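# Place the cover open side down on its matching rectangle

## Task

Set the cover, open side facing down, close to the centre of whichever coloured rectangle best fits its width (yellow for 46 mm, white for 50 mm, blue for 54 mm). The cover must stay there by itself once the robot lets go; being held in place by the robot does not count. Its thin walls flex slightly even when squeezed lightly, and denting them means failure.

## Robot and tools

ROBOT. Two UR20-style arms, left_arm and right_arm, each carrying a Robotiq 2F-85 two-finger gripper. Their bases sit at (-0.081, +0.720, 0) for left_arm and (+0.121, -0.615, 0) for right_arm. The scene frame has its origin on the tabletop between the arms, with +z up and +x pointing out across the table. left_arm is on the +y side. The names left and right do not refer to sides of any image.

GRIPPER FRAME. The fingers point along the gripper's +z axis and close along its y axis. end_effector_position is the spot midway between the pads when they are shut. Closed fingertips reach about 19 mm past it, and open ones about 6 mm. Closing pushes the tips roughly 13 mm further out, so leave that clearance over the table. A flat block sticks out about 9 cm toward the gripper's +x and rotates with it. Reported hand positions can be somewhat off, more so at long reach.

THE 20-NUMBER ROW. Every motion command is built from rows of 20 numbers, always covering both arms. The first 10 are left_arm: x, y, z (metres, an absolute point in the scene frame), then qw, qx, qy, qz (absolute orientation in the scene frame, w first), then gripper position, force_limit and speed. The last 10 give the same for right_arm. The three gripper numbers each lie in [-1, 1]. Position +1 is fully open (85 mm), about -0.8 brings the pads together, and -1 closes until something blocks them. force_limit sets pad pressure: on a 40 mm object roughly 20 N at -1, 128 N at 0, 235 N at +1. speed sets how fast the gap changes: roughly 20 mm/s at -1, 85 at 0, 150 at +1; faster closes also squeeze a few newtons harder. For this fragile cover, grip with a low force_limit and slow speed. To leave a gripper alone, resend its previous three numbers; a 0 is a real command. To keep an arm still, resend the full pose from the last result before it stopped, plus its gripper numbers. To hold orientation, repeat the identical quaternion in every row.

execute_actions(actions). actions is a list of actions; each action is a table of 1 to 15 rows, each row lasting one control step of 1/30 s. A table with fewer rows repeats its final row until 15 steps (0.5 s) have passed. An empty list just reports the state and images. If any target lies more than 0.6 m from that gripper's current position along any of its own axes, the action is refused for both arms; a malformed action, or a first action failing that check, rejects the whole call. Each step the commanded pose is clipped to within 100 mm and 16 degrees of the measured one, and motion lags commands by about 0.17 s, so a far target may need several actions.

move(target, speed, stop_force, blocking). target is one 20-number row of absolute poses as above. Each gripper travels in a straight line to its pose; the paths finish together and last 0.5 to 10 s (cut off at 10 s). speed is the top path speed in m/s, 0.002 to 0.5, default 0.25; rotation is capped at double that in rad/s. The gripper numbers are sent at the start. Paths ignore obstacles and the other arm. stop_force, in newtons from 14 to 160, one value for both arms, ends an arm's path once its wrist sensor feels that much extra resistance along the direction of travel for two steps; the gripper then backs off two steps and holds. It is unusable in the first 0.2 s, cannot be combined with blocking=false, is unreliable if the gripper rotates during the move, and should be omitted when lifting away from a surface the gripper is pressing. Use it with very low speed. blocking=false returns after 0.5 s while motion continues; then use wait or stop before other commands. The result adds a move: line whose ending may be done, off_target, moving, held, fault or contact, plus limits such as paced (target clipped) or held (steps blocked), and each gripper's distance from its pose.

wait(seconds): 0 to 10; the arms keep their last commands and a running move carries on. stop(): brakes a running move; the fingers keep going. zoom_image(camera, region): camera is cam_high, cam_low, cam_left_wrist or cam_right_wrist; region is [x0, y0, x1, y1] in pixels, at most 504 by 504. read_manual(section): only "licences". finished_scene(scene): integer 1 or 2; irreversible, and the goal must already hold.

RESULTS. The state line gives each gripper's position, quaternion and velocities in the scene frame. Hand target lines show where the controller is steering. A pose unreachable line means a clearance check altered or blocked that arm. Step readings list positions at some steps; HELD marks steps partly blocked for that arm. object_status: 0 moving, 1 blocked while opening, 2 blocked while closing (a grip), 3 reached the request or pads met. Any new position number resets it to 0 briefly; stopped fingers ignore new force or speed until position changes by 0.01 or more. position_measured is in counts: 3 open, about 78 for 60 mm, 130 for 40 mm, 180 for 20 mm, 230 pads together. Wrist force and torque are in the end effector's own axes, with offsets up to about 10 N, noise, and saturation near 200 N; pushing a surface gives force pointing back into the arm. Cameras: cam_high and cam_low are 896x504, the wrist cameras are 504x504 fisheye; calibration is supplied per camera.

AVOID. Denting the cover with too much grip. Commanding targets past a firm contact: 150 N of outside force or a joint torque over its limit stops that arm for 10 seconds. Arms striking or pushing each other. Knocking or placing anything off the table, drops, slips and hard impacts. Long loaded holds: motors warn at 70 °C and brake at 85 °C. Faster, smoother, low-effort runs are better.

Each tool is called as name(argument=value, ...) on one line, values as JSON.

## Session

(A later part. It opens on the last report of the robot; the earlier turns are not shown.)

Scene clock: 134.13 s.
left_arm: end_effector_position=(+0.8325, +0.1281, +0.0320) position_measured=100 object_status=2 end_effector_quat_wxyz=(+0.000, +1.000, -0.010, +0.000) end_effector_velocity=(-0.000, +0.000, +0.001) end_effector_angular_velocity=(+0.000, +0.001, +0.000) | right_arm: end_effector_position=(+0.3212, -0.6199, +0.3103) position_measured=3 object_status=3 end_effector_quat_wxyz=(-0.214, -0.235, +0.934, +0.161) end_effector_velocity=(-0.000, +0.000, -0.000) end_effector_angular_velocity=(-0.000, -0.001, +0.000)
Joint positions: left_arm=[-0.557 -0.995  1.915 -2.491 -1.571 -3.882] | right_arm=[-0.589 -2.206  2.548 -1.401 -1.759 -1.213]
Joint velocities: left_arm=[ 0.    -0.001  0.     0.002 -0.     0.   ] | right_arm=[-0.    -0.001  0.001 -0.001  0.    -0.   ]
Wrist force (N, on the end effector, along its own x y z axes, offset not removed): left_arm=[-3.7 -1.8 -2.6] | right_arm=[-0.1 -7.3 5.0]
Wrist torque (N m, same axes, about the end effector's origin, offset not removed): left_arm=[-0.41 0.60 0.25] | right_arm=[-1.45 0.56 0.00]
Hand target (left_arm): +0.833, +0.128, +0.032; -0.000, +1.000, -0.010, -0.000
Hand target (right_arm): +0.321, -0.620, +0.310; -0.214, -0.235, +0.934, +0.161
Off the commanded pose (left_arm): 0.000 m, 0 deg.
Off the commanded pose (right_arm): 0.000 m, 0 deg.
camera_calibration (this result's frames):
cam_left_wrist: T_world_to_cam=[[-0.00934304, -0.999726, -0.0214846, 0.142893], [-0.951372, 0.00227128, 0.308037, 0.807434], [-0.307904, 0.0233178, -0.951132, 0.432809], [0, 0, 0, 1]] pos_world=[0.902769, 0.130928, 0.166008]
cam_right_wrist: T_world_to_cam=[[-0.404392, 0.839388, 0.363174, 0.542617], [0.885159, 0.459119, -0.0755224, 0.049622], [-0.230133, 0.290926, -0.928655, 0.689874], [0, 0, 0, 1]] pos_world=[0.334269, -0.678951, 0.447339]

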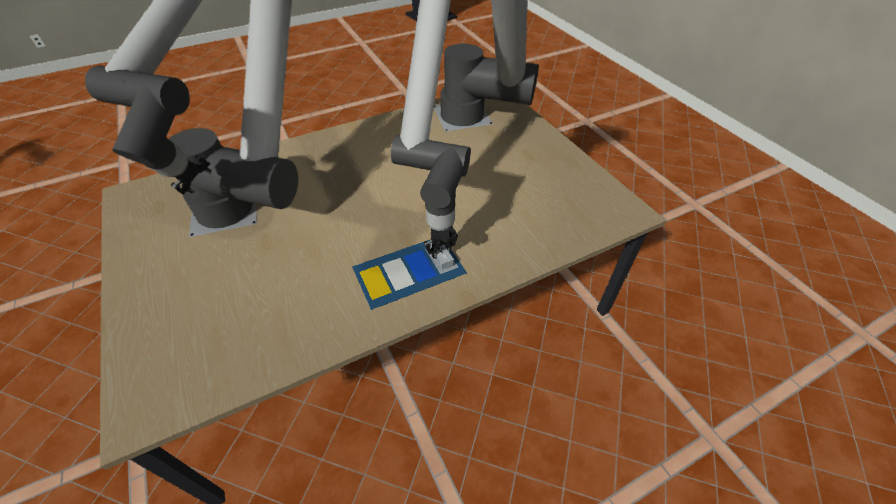

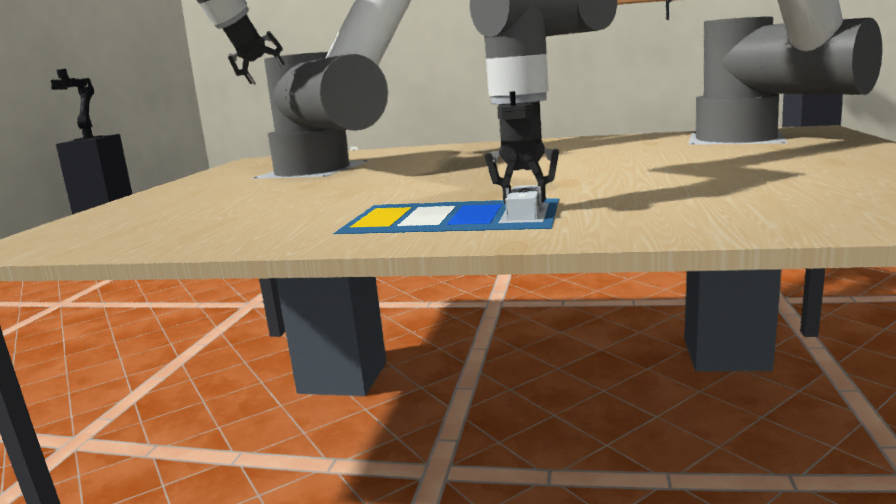

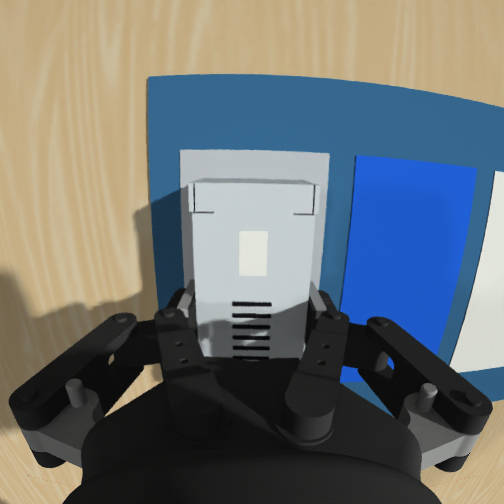

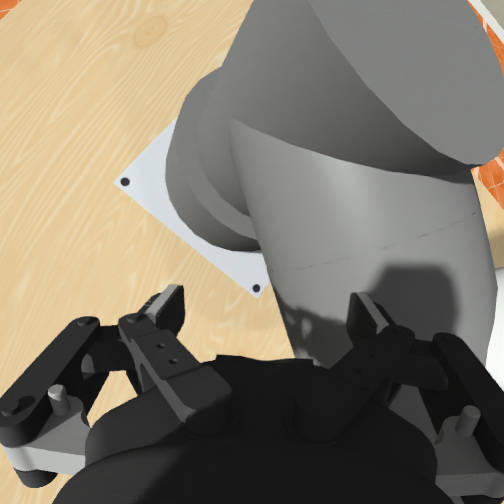

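execute_actions(actions=[[[0.8325,0.1281,0.0321,0,0.99995,-0.0105,0,-1,-1,-1,0.3212,-0.6199,0.3103,-0.214,-0.235,0.934,0.161,1,-1,-1],[0.8325,0.1281,0.0327,0,0.99995,-0.0105,0,-1,-1,-1,0.3212,-0.6199,0.3103,-0.214,-0.235,0.934,0.161,1,-1,-1],[0.8325,0.1281,0.03396,0,0.99995,-0.0105,0,-1,-1,-1,0.3212,-0.6199,0.3103,-0.214,-0.235,0.934,0.161,1,-1,-1],[0.8325,0.1281,0.03581,0,0.99995,-0.0105,0,-1,-1,-1,0.3212,-0.6199,0.3103,-0.214,-0.235,0.934,0.161,1,-1,-1],[0.8325,0.12804,0.038,0,0.99995,-0.0105,0,-1,-1,-1,0.3212,-0.6199,0.3103,-0.214,-0.235,0.934,0.161,1,-1,-1],[0.83249,0.12762,0.04019,0,0.99995,-0.0105,0,-1,-1,-1,0.3212,-0.6199,0.3103,-0.214,-0.235,0.934,0.161,1,-1,-1],[0.83247,0.12658,0.04204,0,0.99995,-0.0105,0,-1,-1,-1,0.3212,-0.6199,0.3103,-0.214,-0.235,0.934,0.161,1,-1,-1],[0.83243,0.12473,0.0433,0,0.99995,-0.0105,0,-1,-1,-1,0.3212,-0.6199,0.3103,-0.214,-0.235,0.934,0.161,1,-1,-1],[0.83236,0.12197,0.0439,0,0.99995,-0.0105,0,-1,-1,-1,0.3212,-0.6199,0.3103,-0.214,-0.235,0.934,0.161,1,-1,-1],[0.83228,0.11827,0.044,0,0.99995,-0.0105,0,-1,-1,-1,0.3212,-0.6199,0.3103,-0.214,-0.235,0.934,0.161,1,-1,-1],[0.83218,0.11364,0.044,0,0.99995,-0.0105,0,-1,-1,-1,0.3212,-0.6199,0.3103,-0.214,-0.235,0.934,0.161,1,-1,-1],[0.83206,0.10816,0.044,0,0.99995,-0.0105,0,-1,-1,-1,0.3212,-0.6199,0.3103,-0.214,-0.235,0.934,0.161,1,-1,-1],[0.83192,0.10196,0.044,0,0.99995,-0.0105,0,-1,-1,-1,0.3212,-0.6199,0.3103,-0.214,-0.235,0.934,0.161,1,-1,-1],[0.83177,0.09517,0.044,0,0.99995,-0.0105,0,-1,-1,-1,0.3212,-0.6199,0.3103,-0.214,-0.235,0.934,0.161,1,-1,-1],[0.83161,0.08799,0.044,0,0.99995,-0.0105,0,-1,-1,-1,0.3212,-0.6199,0.3103,-0.214,-0.235,0.934,0.161,1,-1,-1]],[[0.83145,0.0806,0.044,0,0.99995,-0.0105,0,-1,-1,-1,0.3212,-0.6199,0.3103,-0.214,-0.235,0.934,0.161,1,-1,-1],[0.83129,0.07321,0.044,0,0.99995,-0.0105,0,-1,-1,-1,0.3212,-0.6199,0.3103,-0.214,-0.235,0.934,0.161,1,-1,-1],[0.83113,0.06603,0.044,0,0.99995,-0.0105,0,-1,-1,-1,0.3212,-0.6199,0.3103,-0.214,-0.235,0.934,0.161,1,-1,-1],[0.83098,0.05924,0.044,0,0.99995,-0.0105,0,-1,-1,-1,0.3212,-0.6199,0.3103,-0.214,-0.235,0.934,0.161,1,-1,-1],[0.83084,0.05304,0.044,0,0.99995,-0.0105,0,-1,-1,-1,0.3212,-0.6199,0.3103,-0.214,-0.235,0.934,0.161,1,-1,-1],[0.83072,0.04756,0.044,0,0.99995,-0.0105,0,-1,-1,-1,0.3212,-0.6199,0.3103,-0.214,-0.235,0.934,0.161,1,-1,-1],[0.83062,0.04293,0.044,0,0.99995,-0.0105,0,-1,-1,-1,0.3212,-0.6199,0.3103,-0.214,-0.235,0.934,0.161,1,-1,-1],[0.83054,0.03923,0.04394,0,0.99995,-0.0105,0,-1,-1,-1,0.3212,-0.6199,0.3103,-0.214,-0.235,0.934,0.161,1,-1,-1],[0.83047,0.03647,0.04358,0,0.99995,-0.0105,0,-1,-1,-1,0.3212,-0.6199,0.3103,-0.214,-0.235,0.934,0.161,1,-1,-1],[0.83043,0.03462,0.04279,0,0.99995,-0.0105,0,-1,-1,-1,0.3212,-0.6199,0.3103,-0.214,-0.235,0.934,0.161,1,-1,-1],[0.83041,0.03358,0.04154,0,0.99995,-0.0105,0,-1,-1,-1,0.3212,-0.6199,0.3103,-0.214,-0.235,0.934,0.161,1,-1,-1],[0.8304,0.03316,0.03994,0,0.99995,-0.0105,0,-1,-1,-1,0.3212,-0.6199,0.3103,-0.214,-0.235,0.934,0.161,1,-1,-1],[0.8304,0.0331,0.03815,0,0.99995,-0.0105,0,-1,-1,-1,0.3212,-0.6199,0.3103,-0.214,-0.235,0.934,0.161,1,-1,-1],[0.8304,0.0331,0.03636,0,0.99995,-0.0105,0,-1,-1,-1,0.3212,-0.6199,0.3103,-0.214,-0.235,0.934,0.161,1,-1,-1],[0.8304,0.0331,0.03476,0,0.99995,-0.0105,0,-1,-1,-1,0.3212,-0.6199,0.3103,-0.214,-0.235,0.934,0.161,1,-1,-1]],[[0.8304,0.0331,0.03351,0,0.99995,-0.0105,0,-1,-1,-1,0.3212,-0.6199,0.3103,-0.214,-0.235,0.934,0.161,1,-1,-1],[0.8304,0.0331,0.03272,0,0.99995,-0.0105,0,-1,-1,-1,0.3212,-0.6199,0.3103,-0.214,-0.235,0.934,0.161,1,-1,-1],[0.8304,0.0331,0.03236,0,0.99995,-0.0105,0,-1,-1,-1,0.3212,-0.6199,0.3103,-0.214,-0.235,0.934,0.161,1,-1,-1],[0.8304,0.0331,0.0323,0,0.99995,-0.0105,0,-1,-1,-1,0.3212,-0.6199,0.3103,-0.214,-0.235,0.934,0.161,1,-1,-1],[0.8304,0.0331,0.0323,0,0.99995,-0.0105,0,-1,-1,-1,0.3212,-0.6199,0.3103,-0.214,-0.235,0.934,0.161,1,-1,-1],[0.8304,0.0331,0.0323,0,0.99995,-0.0105,0,-1,-1,-1,0.3212,-0.6199,0.3103,-0.214,-0.235,0.934,0.161,1,-1,-1],[0.8304,0.0331,0.0323,0,0.99995,-0.0105,0,-1,-1,-1,0.3212,-0.6199,0.3103,-0.214,-0.235,0.934,0.161,1,-1,-1],[0.8304,0.0331,0.0323,0,0.99995,-0.0105,0,-1,-1,-1,0.3212,-0.6199,0.3103,-0.214,-0.235,0.934,0.161,1,-1,-1],[0.8304,0.0331,0.0323,0,0.99995,-0.0105,0,-1,-1,-1,0.3212,-0.6199,0.3103,-0.214,-0.235,0.934,0.161,1,-1,-1],[0.8304,0.0331,0.0323,0,0.99995,-0.0105,0,0.59,-1,-0.5,0.3212,-0.6199,0.3103,-0.214,-0.235,0.934,0.161,1,-1,-1]],[[0.8304,0.0331,0.03243,0,0.99995,-0.0105,0,0.59,-1,-0.5,0.3212,-0.6199,0.3103,-0.214,-0.235,0.934,0.161,1,-1,-1],[0.8304,0.0331,0.03322,0,0.99995,-0.0105,0,0.59,-1,-0.5,0.3212,-0.6199,0.3103,-0.214,-0.235,0.934,0.161,1,-1,-1],[0.8304,0.0331,0.03506,0,0.99995,-0.0105,0,0.59,-1,-0.5,0.3212,-0.6199,0.3103,-0.214,-0.235,0.934,0.161,1,-1,-1],[0.8304,0.0331,0.03804,0,0.99995,-0.0105,0,0.59,-1,-0.5,0.3212,-0.6199,0.3103,-0.214,-0.235,0.934,0.161,1,-1,-1],[0.8304,0.0331,0.04208,0,0.99995,-0.0105,0,0.59,-1,-0.5,0.3212,-0.6199,0.3103,-0.214,-0.235,0.934,0.161,1,-1,-1],[0.8304,0.0331,0.0469,0,0.99995,-0.0105,0,0.59,-1,-0.5,0.3212,-0.6199,0.3103,-0.214,-0.235,0.934,0.161,1,-1,-1],[0.8304,0.0331,0.05215,0,0.99995,-0.0105,0,0.59,-1,-0.5,0.3212,-0.6199,0.3103,-0.214,-0.235,0.934,0.161,1,-1,-1],[0.8304,0.0331,0.0574,0,0.99995,-0.0105,0,0.59,-1,-0.5,0.3212,-0.6199,0.3103,-0.214,-0.235,0.934,0.161,1,-1,-1],[0.8304,0.0331,0.06222,0,0.99995,-0.0105,0,0.59,-1,-0.5,0.3212,-0.6199,0.3103,-0.214,-0.235,0.934,0.161,1,-1,-1],[0.8304,0.0331,0.06626,0,0.99995,-0.0105,0,0.59,-1,-0.5,0.3212,-0.6199,0.3103,-0.214,-0.235,0.934,0.161,1,-1,-1],[0.8304,0.0331,0.06924,0,0.99995,-0.0105,0,0.59,-1,-0.5,0.3212,-0.6199,0.3103,-0.214,-0.235,0.934,0.161,1,-1,-1],[0.8304,0.0331,0.07108,0,0.99995,-0.0105,0,0.59,-1,-0.5,0.3212,-0.6199,0.3103,-0.214,-0.235,0.934,0.161,1,-1,-1],[0.8304,0.0331,0.07187,0,0.99995,-0.0105,0,0.59,-1,-0.5,0.3212,-0.6199,0.3103,-0.214,-0.235,0.934,0.161,1,-1,-1],[0.8304,0.0331,0.072,0,0.99995,-0.0105,0,0.59,-1,-0.5,0.3212,-0.6199,0.3103,-0.214,-0.235,0.934,0.161,1,-1,-1]]])

Scene clock: 182.60 s.
left_arm: end_effector_position=(+0.8305, +0.0331, +0.0645) position_measured=54 object_status=0 end_effector_quat_wxyz=(+0.000, +1.000, -0.010, +0.000) end_effector_velocity=(-0.001, -0.001, +0.067) end_effector_angular_velocity=(+0.000, -0.000, -0.001) | right_arm: end_effector_position=(+0.3212, -0.6199, +0.3103) position_measured=3 object_status=3 end_effector_quat_wxyz=(-0.214, -0.235, +0.934, +0.161) end_effector_velocity=(-0.000, +0.001, -0.000) end_effector_angular_velocity=(+0.000, -0.000, +0.001)
Joint positions: left_arm=[-0.619 -0.984  1.823 -2.41  -1.571 -3.944] | right_arm=[-0.589 -2.206  2.548 -1.401 -1.759 -1.213]
Joint velocities: left_arm=[-0.001 -0.059 -0.019  0.079  0.    -0.   ] | right_arm=[ 0.001 -0.001  0.     0.     0.    -0.   ]
Wrist force (N, on the end effector, along its own x y z axes, offset not removed): left_arm=[-3.1 -3.4 4.1] | right_arm=[-0.3 -7.0 4.6]
Wrist torque (N m, same axes, about the end effector's origin, offset not removed): left_arm=[-0.65 0.39 0.21] | right_arm=[-1.36 0.64 -0.03]
Hand target (left_arm): +0.830, +0.033, +0.072; +0.000, +1.000, -0.010, +0.000
Hand target (right_arm): +0.321, -0.620, +0.310; -0.214, -0.235, +0.934, +0.161
Off the commanded pose (left_arm): 0.008 m, 0 deg.
Off the commanded pose (right_arm): 0.000 m, 0 deg.
Step readings (end_effector_position; steps 1 to 15: 1st action; 16 to 30: 2nd action; 31 to 45: 3rd action; 46 to 60: 4th action):
0: left_arm (+0.8325, +0.1281, +0.0320) | right_arm (+0.3212, -0.6199, +0.3103)
1: left_arm (+0.8325, +0.1281, +0.0320) | right_arm (+0.3212, -0.6199, +0.3103)
2: left_arm (+0.8325, +0.1281, +0.0320) | right_arm (+0.3212, -0.6199, +0.3103)
4: left_arm (+0.8325, +0.1281, +0.0323) | right_arm (+0.3212, -0.6199, +0.3103)
8: left_arm (+0.8322, +0.1281, +0.0361) | right_arm (+0.3212, -0.6199, +0.3103)
15: left_arm (+0.8320, +0.1125, +0.0430) | right_arm (+0.3212, -0.6199, +0.3103)
16: left_arm (+0.8318, +0.1076, +0.0433) | right_arm (+0.3212, -0.6199, +0.3103)
17: left_arm (+0.8316, +0.1021, +0.0435) | right_arm (+0.3212, -0.6199, +0.3103)
19: left_arm (+0.8312, +0.0900, +0.0439) | right_arm (+0.3212, -0.6199, +0.3103)
23: left_arm (+0.8305, +0.0646, +0.0442) | right_arm (+0.3212, -0.6199, +0.3103)
30: left_arm (+0.8302, +0.0385, +0.0410) | right_arm (+0.3212, -0.6199, +0.3103)
31: left_arm (+0.8302, +0.0371, +0.0397) | right_arm (+0.3212, -0.6199, +0.3103)
32: left_arm (+0.8302, +0.0361, +0.0384) | right_arm (+0.3212, -0.6199, +0.3103)
34: left_arm (+0.8302, +0.0348, +0.0360) | right_arm (+0.3212, -0.6199, +0.3103)
38: left_arm (+0.8303, +0.0337, +0.0334) | right_arm (+0.3212, -0.6199, +0.3103)
45: left_arm (+0.8304, +0.0332, +0.0325) | right_arm (+0.3212, -0.6199, +0.3103)
46: left_arm (+0.8304, +0.0331, +0.0324) | right_arm (+0.3212, -0.6199, +0.3103)
47: left_arm (+0.8304, +0.0331, +0.0324) | right_arm (+0.3212, -0.6199, +0.3103)
49: left_arm (+0.8305, +0.0331, +0.0328) | right_arm (+0.3212, -0.6199, +0.3103)
53: left_arm (+0.8304, +0.0331, +0.0400) | right_arm (+0.3212, -0.6199, +0.3103)
60: end_effector_position above
camera_calibration (this result's frames):
cam_left_wrist: T_world_to_cam=[[-0.00933549, -0.999731, -0.0212483, 0.0485389], [-0.951442, 0.00234217, 0.30782, 0.79577], [-0.307687, 0.0230901, -0.951207, 0.465116], [0, 0, 0, 1]] pos_world=[0.900692, 0.0359224, 0.198499]
cam_right_wrist: T_world_to_cam=[[-0.404392, 0.839388, 0.363174, 0.542617], [0.885159, 0.459119, -0.0755224, 0.049622], [-0.230132, 0.290926, -0.928656, 0.689874], [0, 0, 0, 1]] pos_world=[0.334269, -0.678951, 0.447339]

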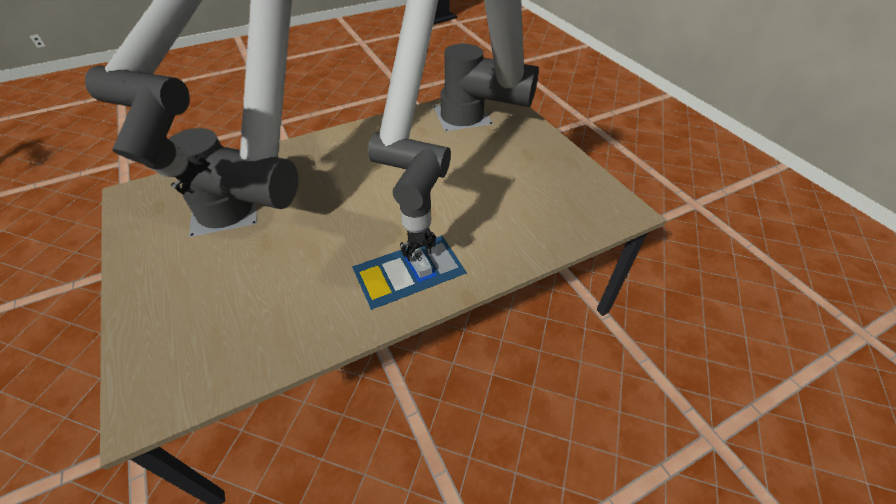

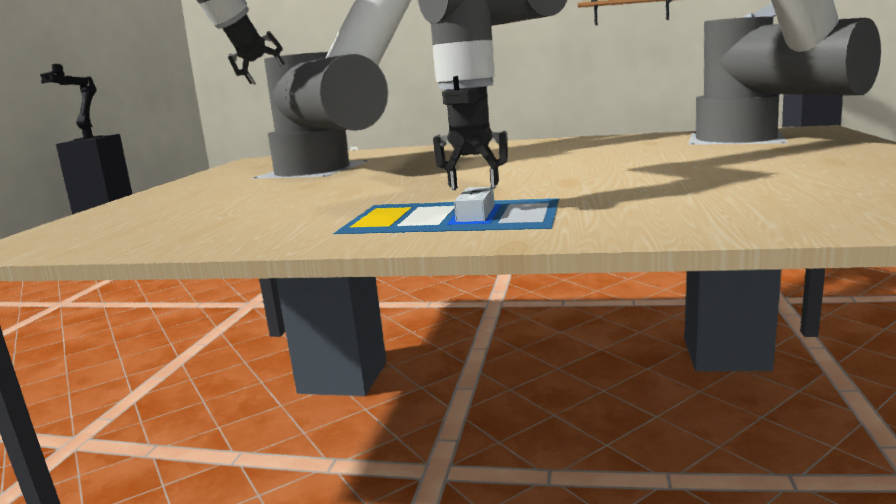

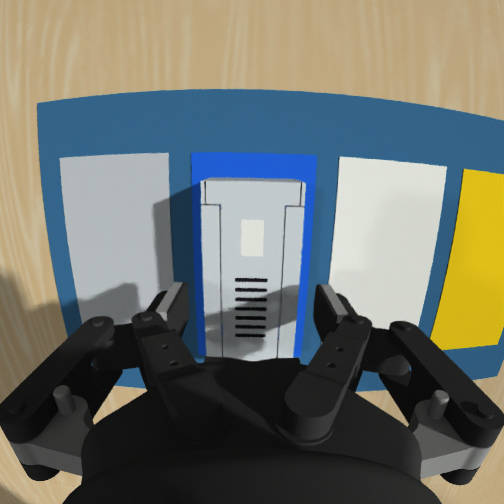

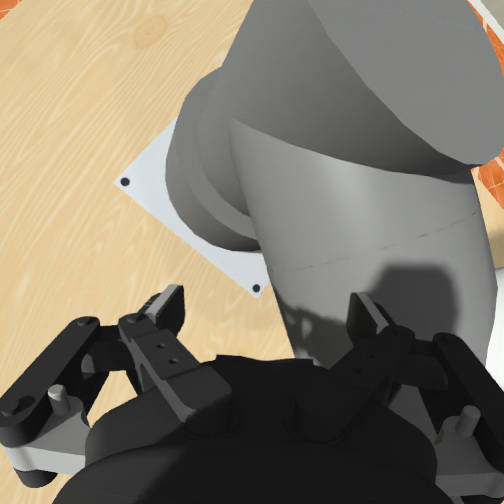

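execute_actions(actions=[])

zoom_image(camera="cam_left_wrist", region=[170, 140, 340, 365])

zoom_image(camera="cam_low", region=[420, 140, 530, 240])

Scene clock: 184.43 s.
left_arm: end_effector_position=(+0.8304, +0.0331, +0.0720) position_measured=54 object_status=3 end_effector_quat_wxyz=(+0.000, +1.000, -0.011, +0.000) end_effector_velocity=(-0.001, -0.002, +0.000) end_effector_angular_velocity=(-0.001, +0.001, -0.001) | right_arm: end_effector_position=(+0.3212, -0.6199, +0.3103) position_measured=3 object_status=3 end_effector_quat_wxyz=(-0.214, -0.235, +0.934, +0.161) end_effector_velocity=(+0.000, -0.000, +0.000) end_effector_angular_velocity=(+0.000, +0.000, -0.001)
Joint positions: left_arm=[-0.619 -0.991  1.821 -2.401 -1.571 -3.944] | right_arm=[-0.589 -2.206  2.548 -1.401 -1.759 -1.213]
Joint velocities: left_arm=[-0.001  0.    -0.001  0.001 -0.001  0.   ] | right_arm=[-0.001  0.001 -0.001  0.     0.     0.   ]
Wrist force (N, on the end effector, along its own x y z axes, offset not removed): left_arm=[-3.5 -2.5 5.2] | right_arm=[2.8 -4.8 4.2]
Wrist torque (N m, same axes, about the end effector's origin, offset not removed): left_arm=[-0.50 0.41 0.20] | right_arm=[-0.91 0.07 -0.07]
Hand target (left_arm): +0.830, +0.033, +0.072; +0.000, +1.000, -0.010, +0.000
Hand target (right_arm): +0.321, -0.620, +0.310; -0.214, -0.235, +0.934, +0.161
Off the commanded pose (left_arm): 0.000 m, 0 deg.
Off the commanded pose (right_arm): 0.000 m, 0 deg.
camera_calibration (this result's frames):
cam_left_wrist: T_world_to_cam=[[-0.00934258, -0.999727, -0.0214209, 0.0488008], [-0.951392, 0.00229199, 0.307974, 0.793326], [-0.307841, 0.023257, -0.951154, 0.472343], [0, 0, 0, 1]] pos_world=[0.900627, 0.0359839, 0.205992]
cam_right_wrist: T_world_to_cam=[[-0.404392, 0.839388, 0.363174, 0.542617], [0.885159, 0.459119, -0.0755225, 0.0496221], [-0.230132, 0.290926, -0.928656, 0.689874], [0, 0, 0, 1]] pos_world=[0.334269, -0.678951, 0.447339]

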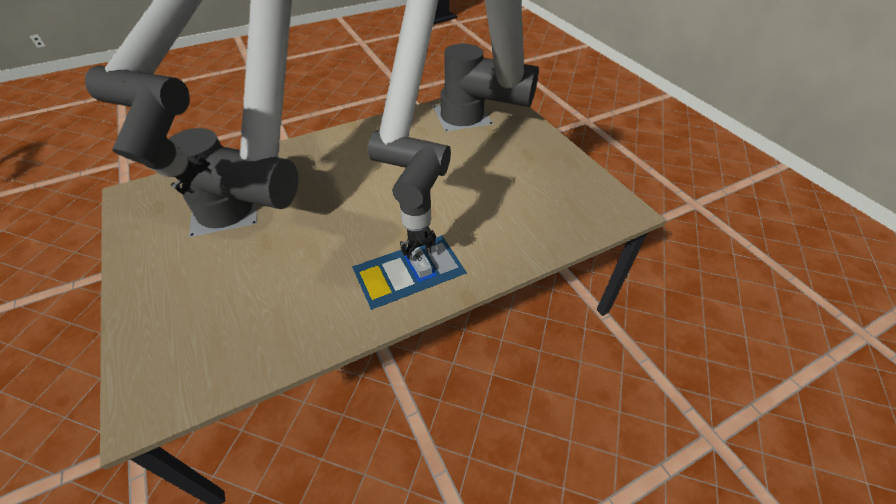

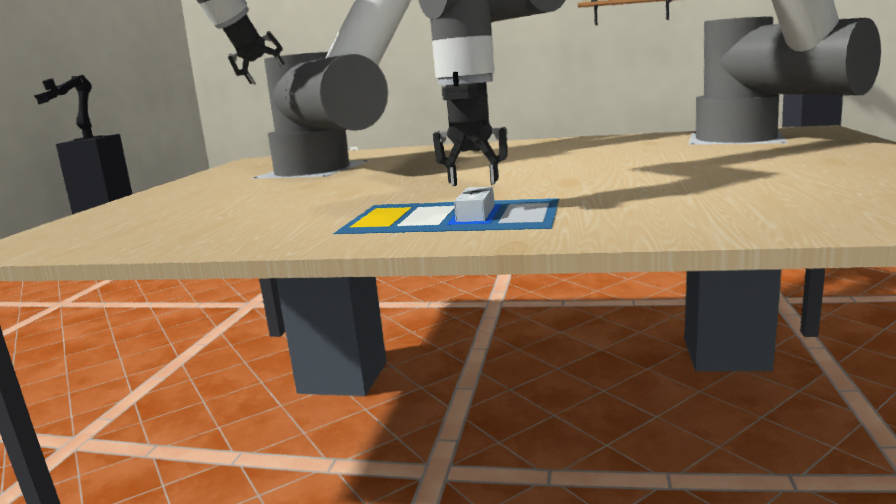

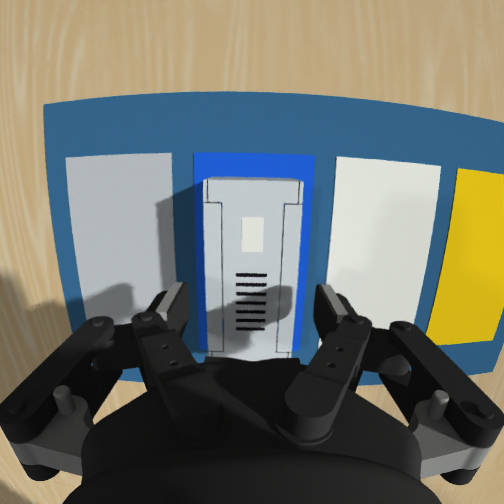

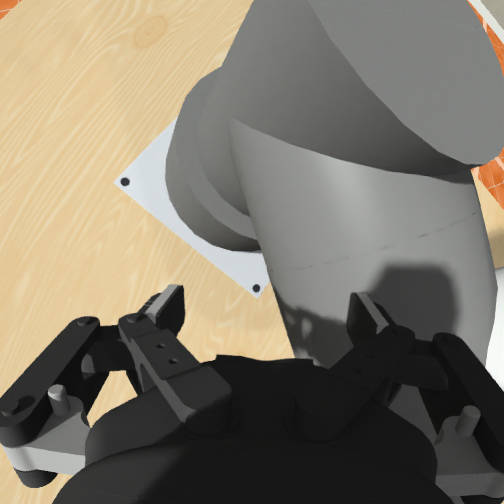

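Region (170, 140, 340, 365) of cam_left_wrist's 504x504 image, scaled by 2.240, with more detail than that image has; it fills the left 381 columns of this view, and the rest is white.

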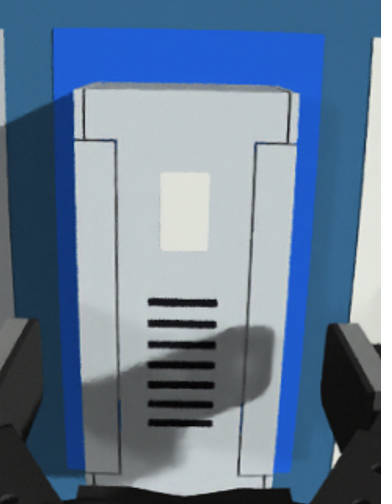

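Region (420, 140, 530, 240) of cam_low's 896x504 image, scaled by 4.582, with more detail than that image has; it fills the top 458 rows of this view, and the rest is white.

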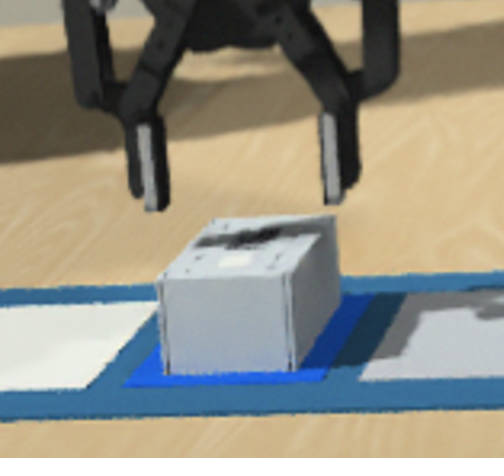

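This cover measured 54 mm. It now sits centred on the blue rectangle, its walls have sprung back, and the gripper is clear of it.

finished_scene(scene=2)

The scene is finished: the task was done.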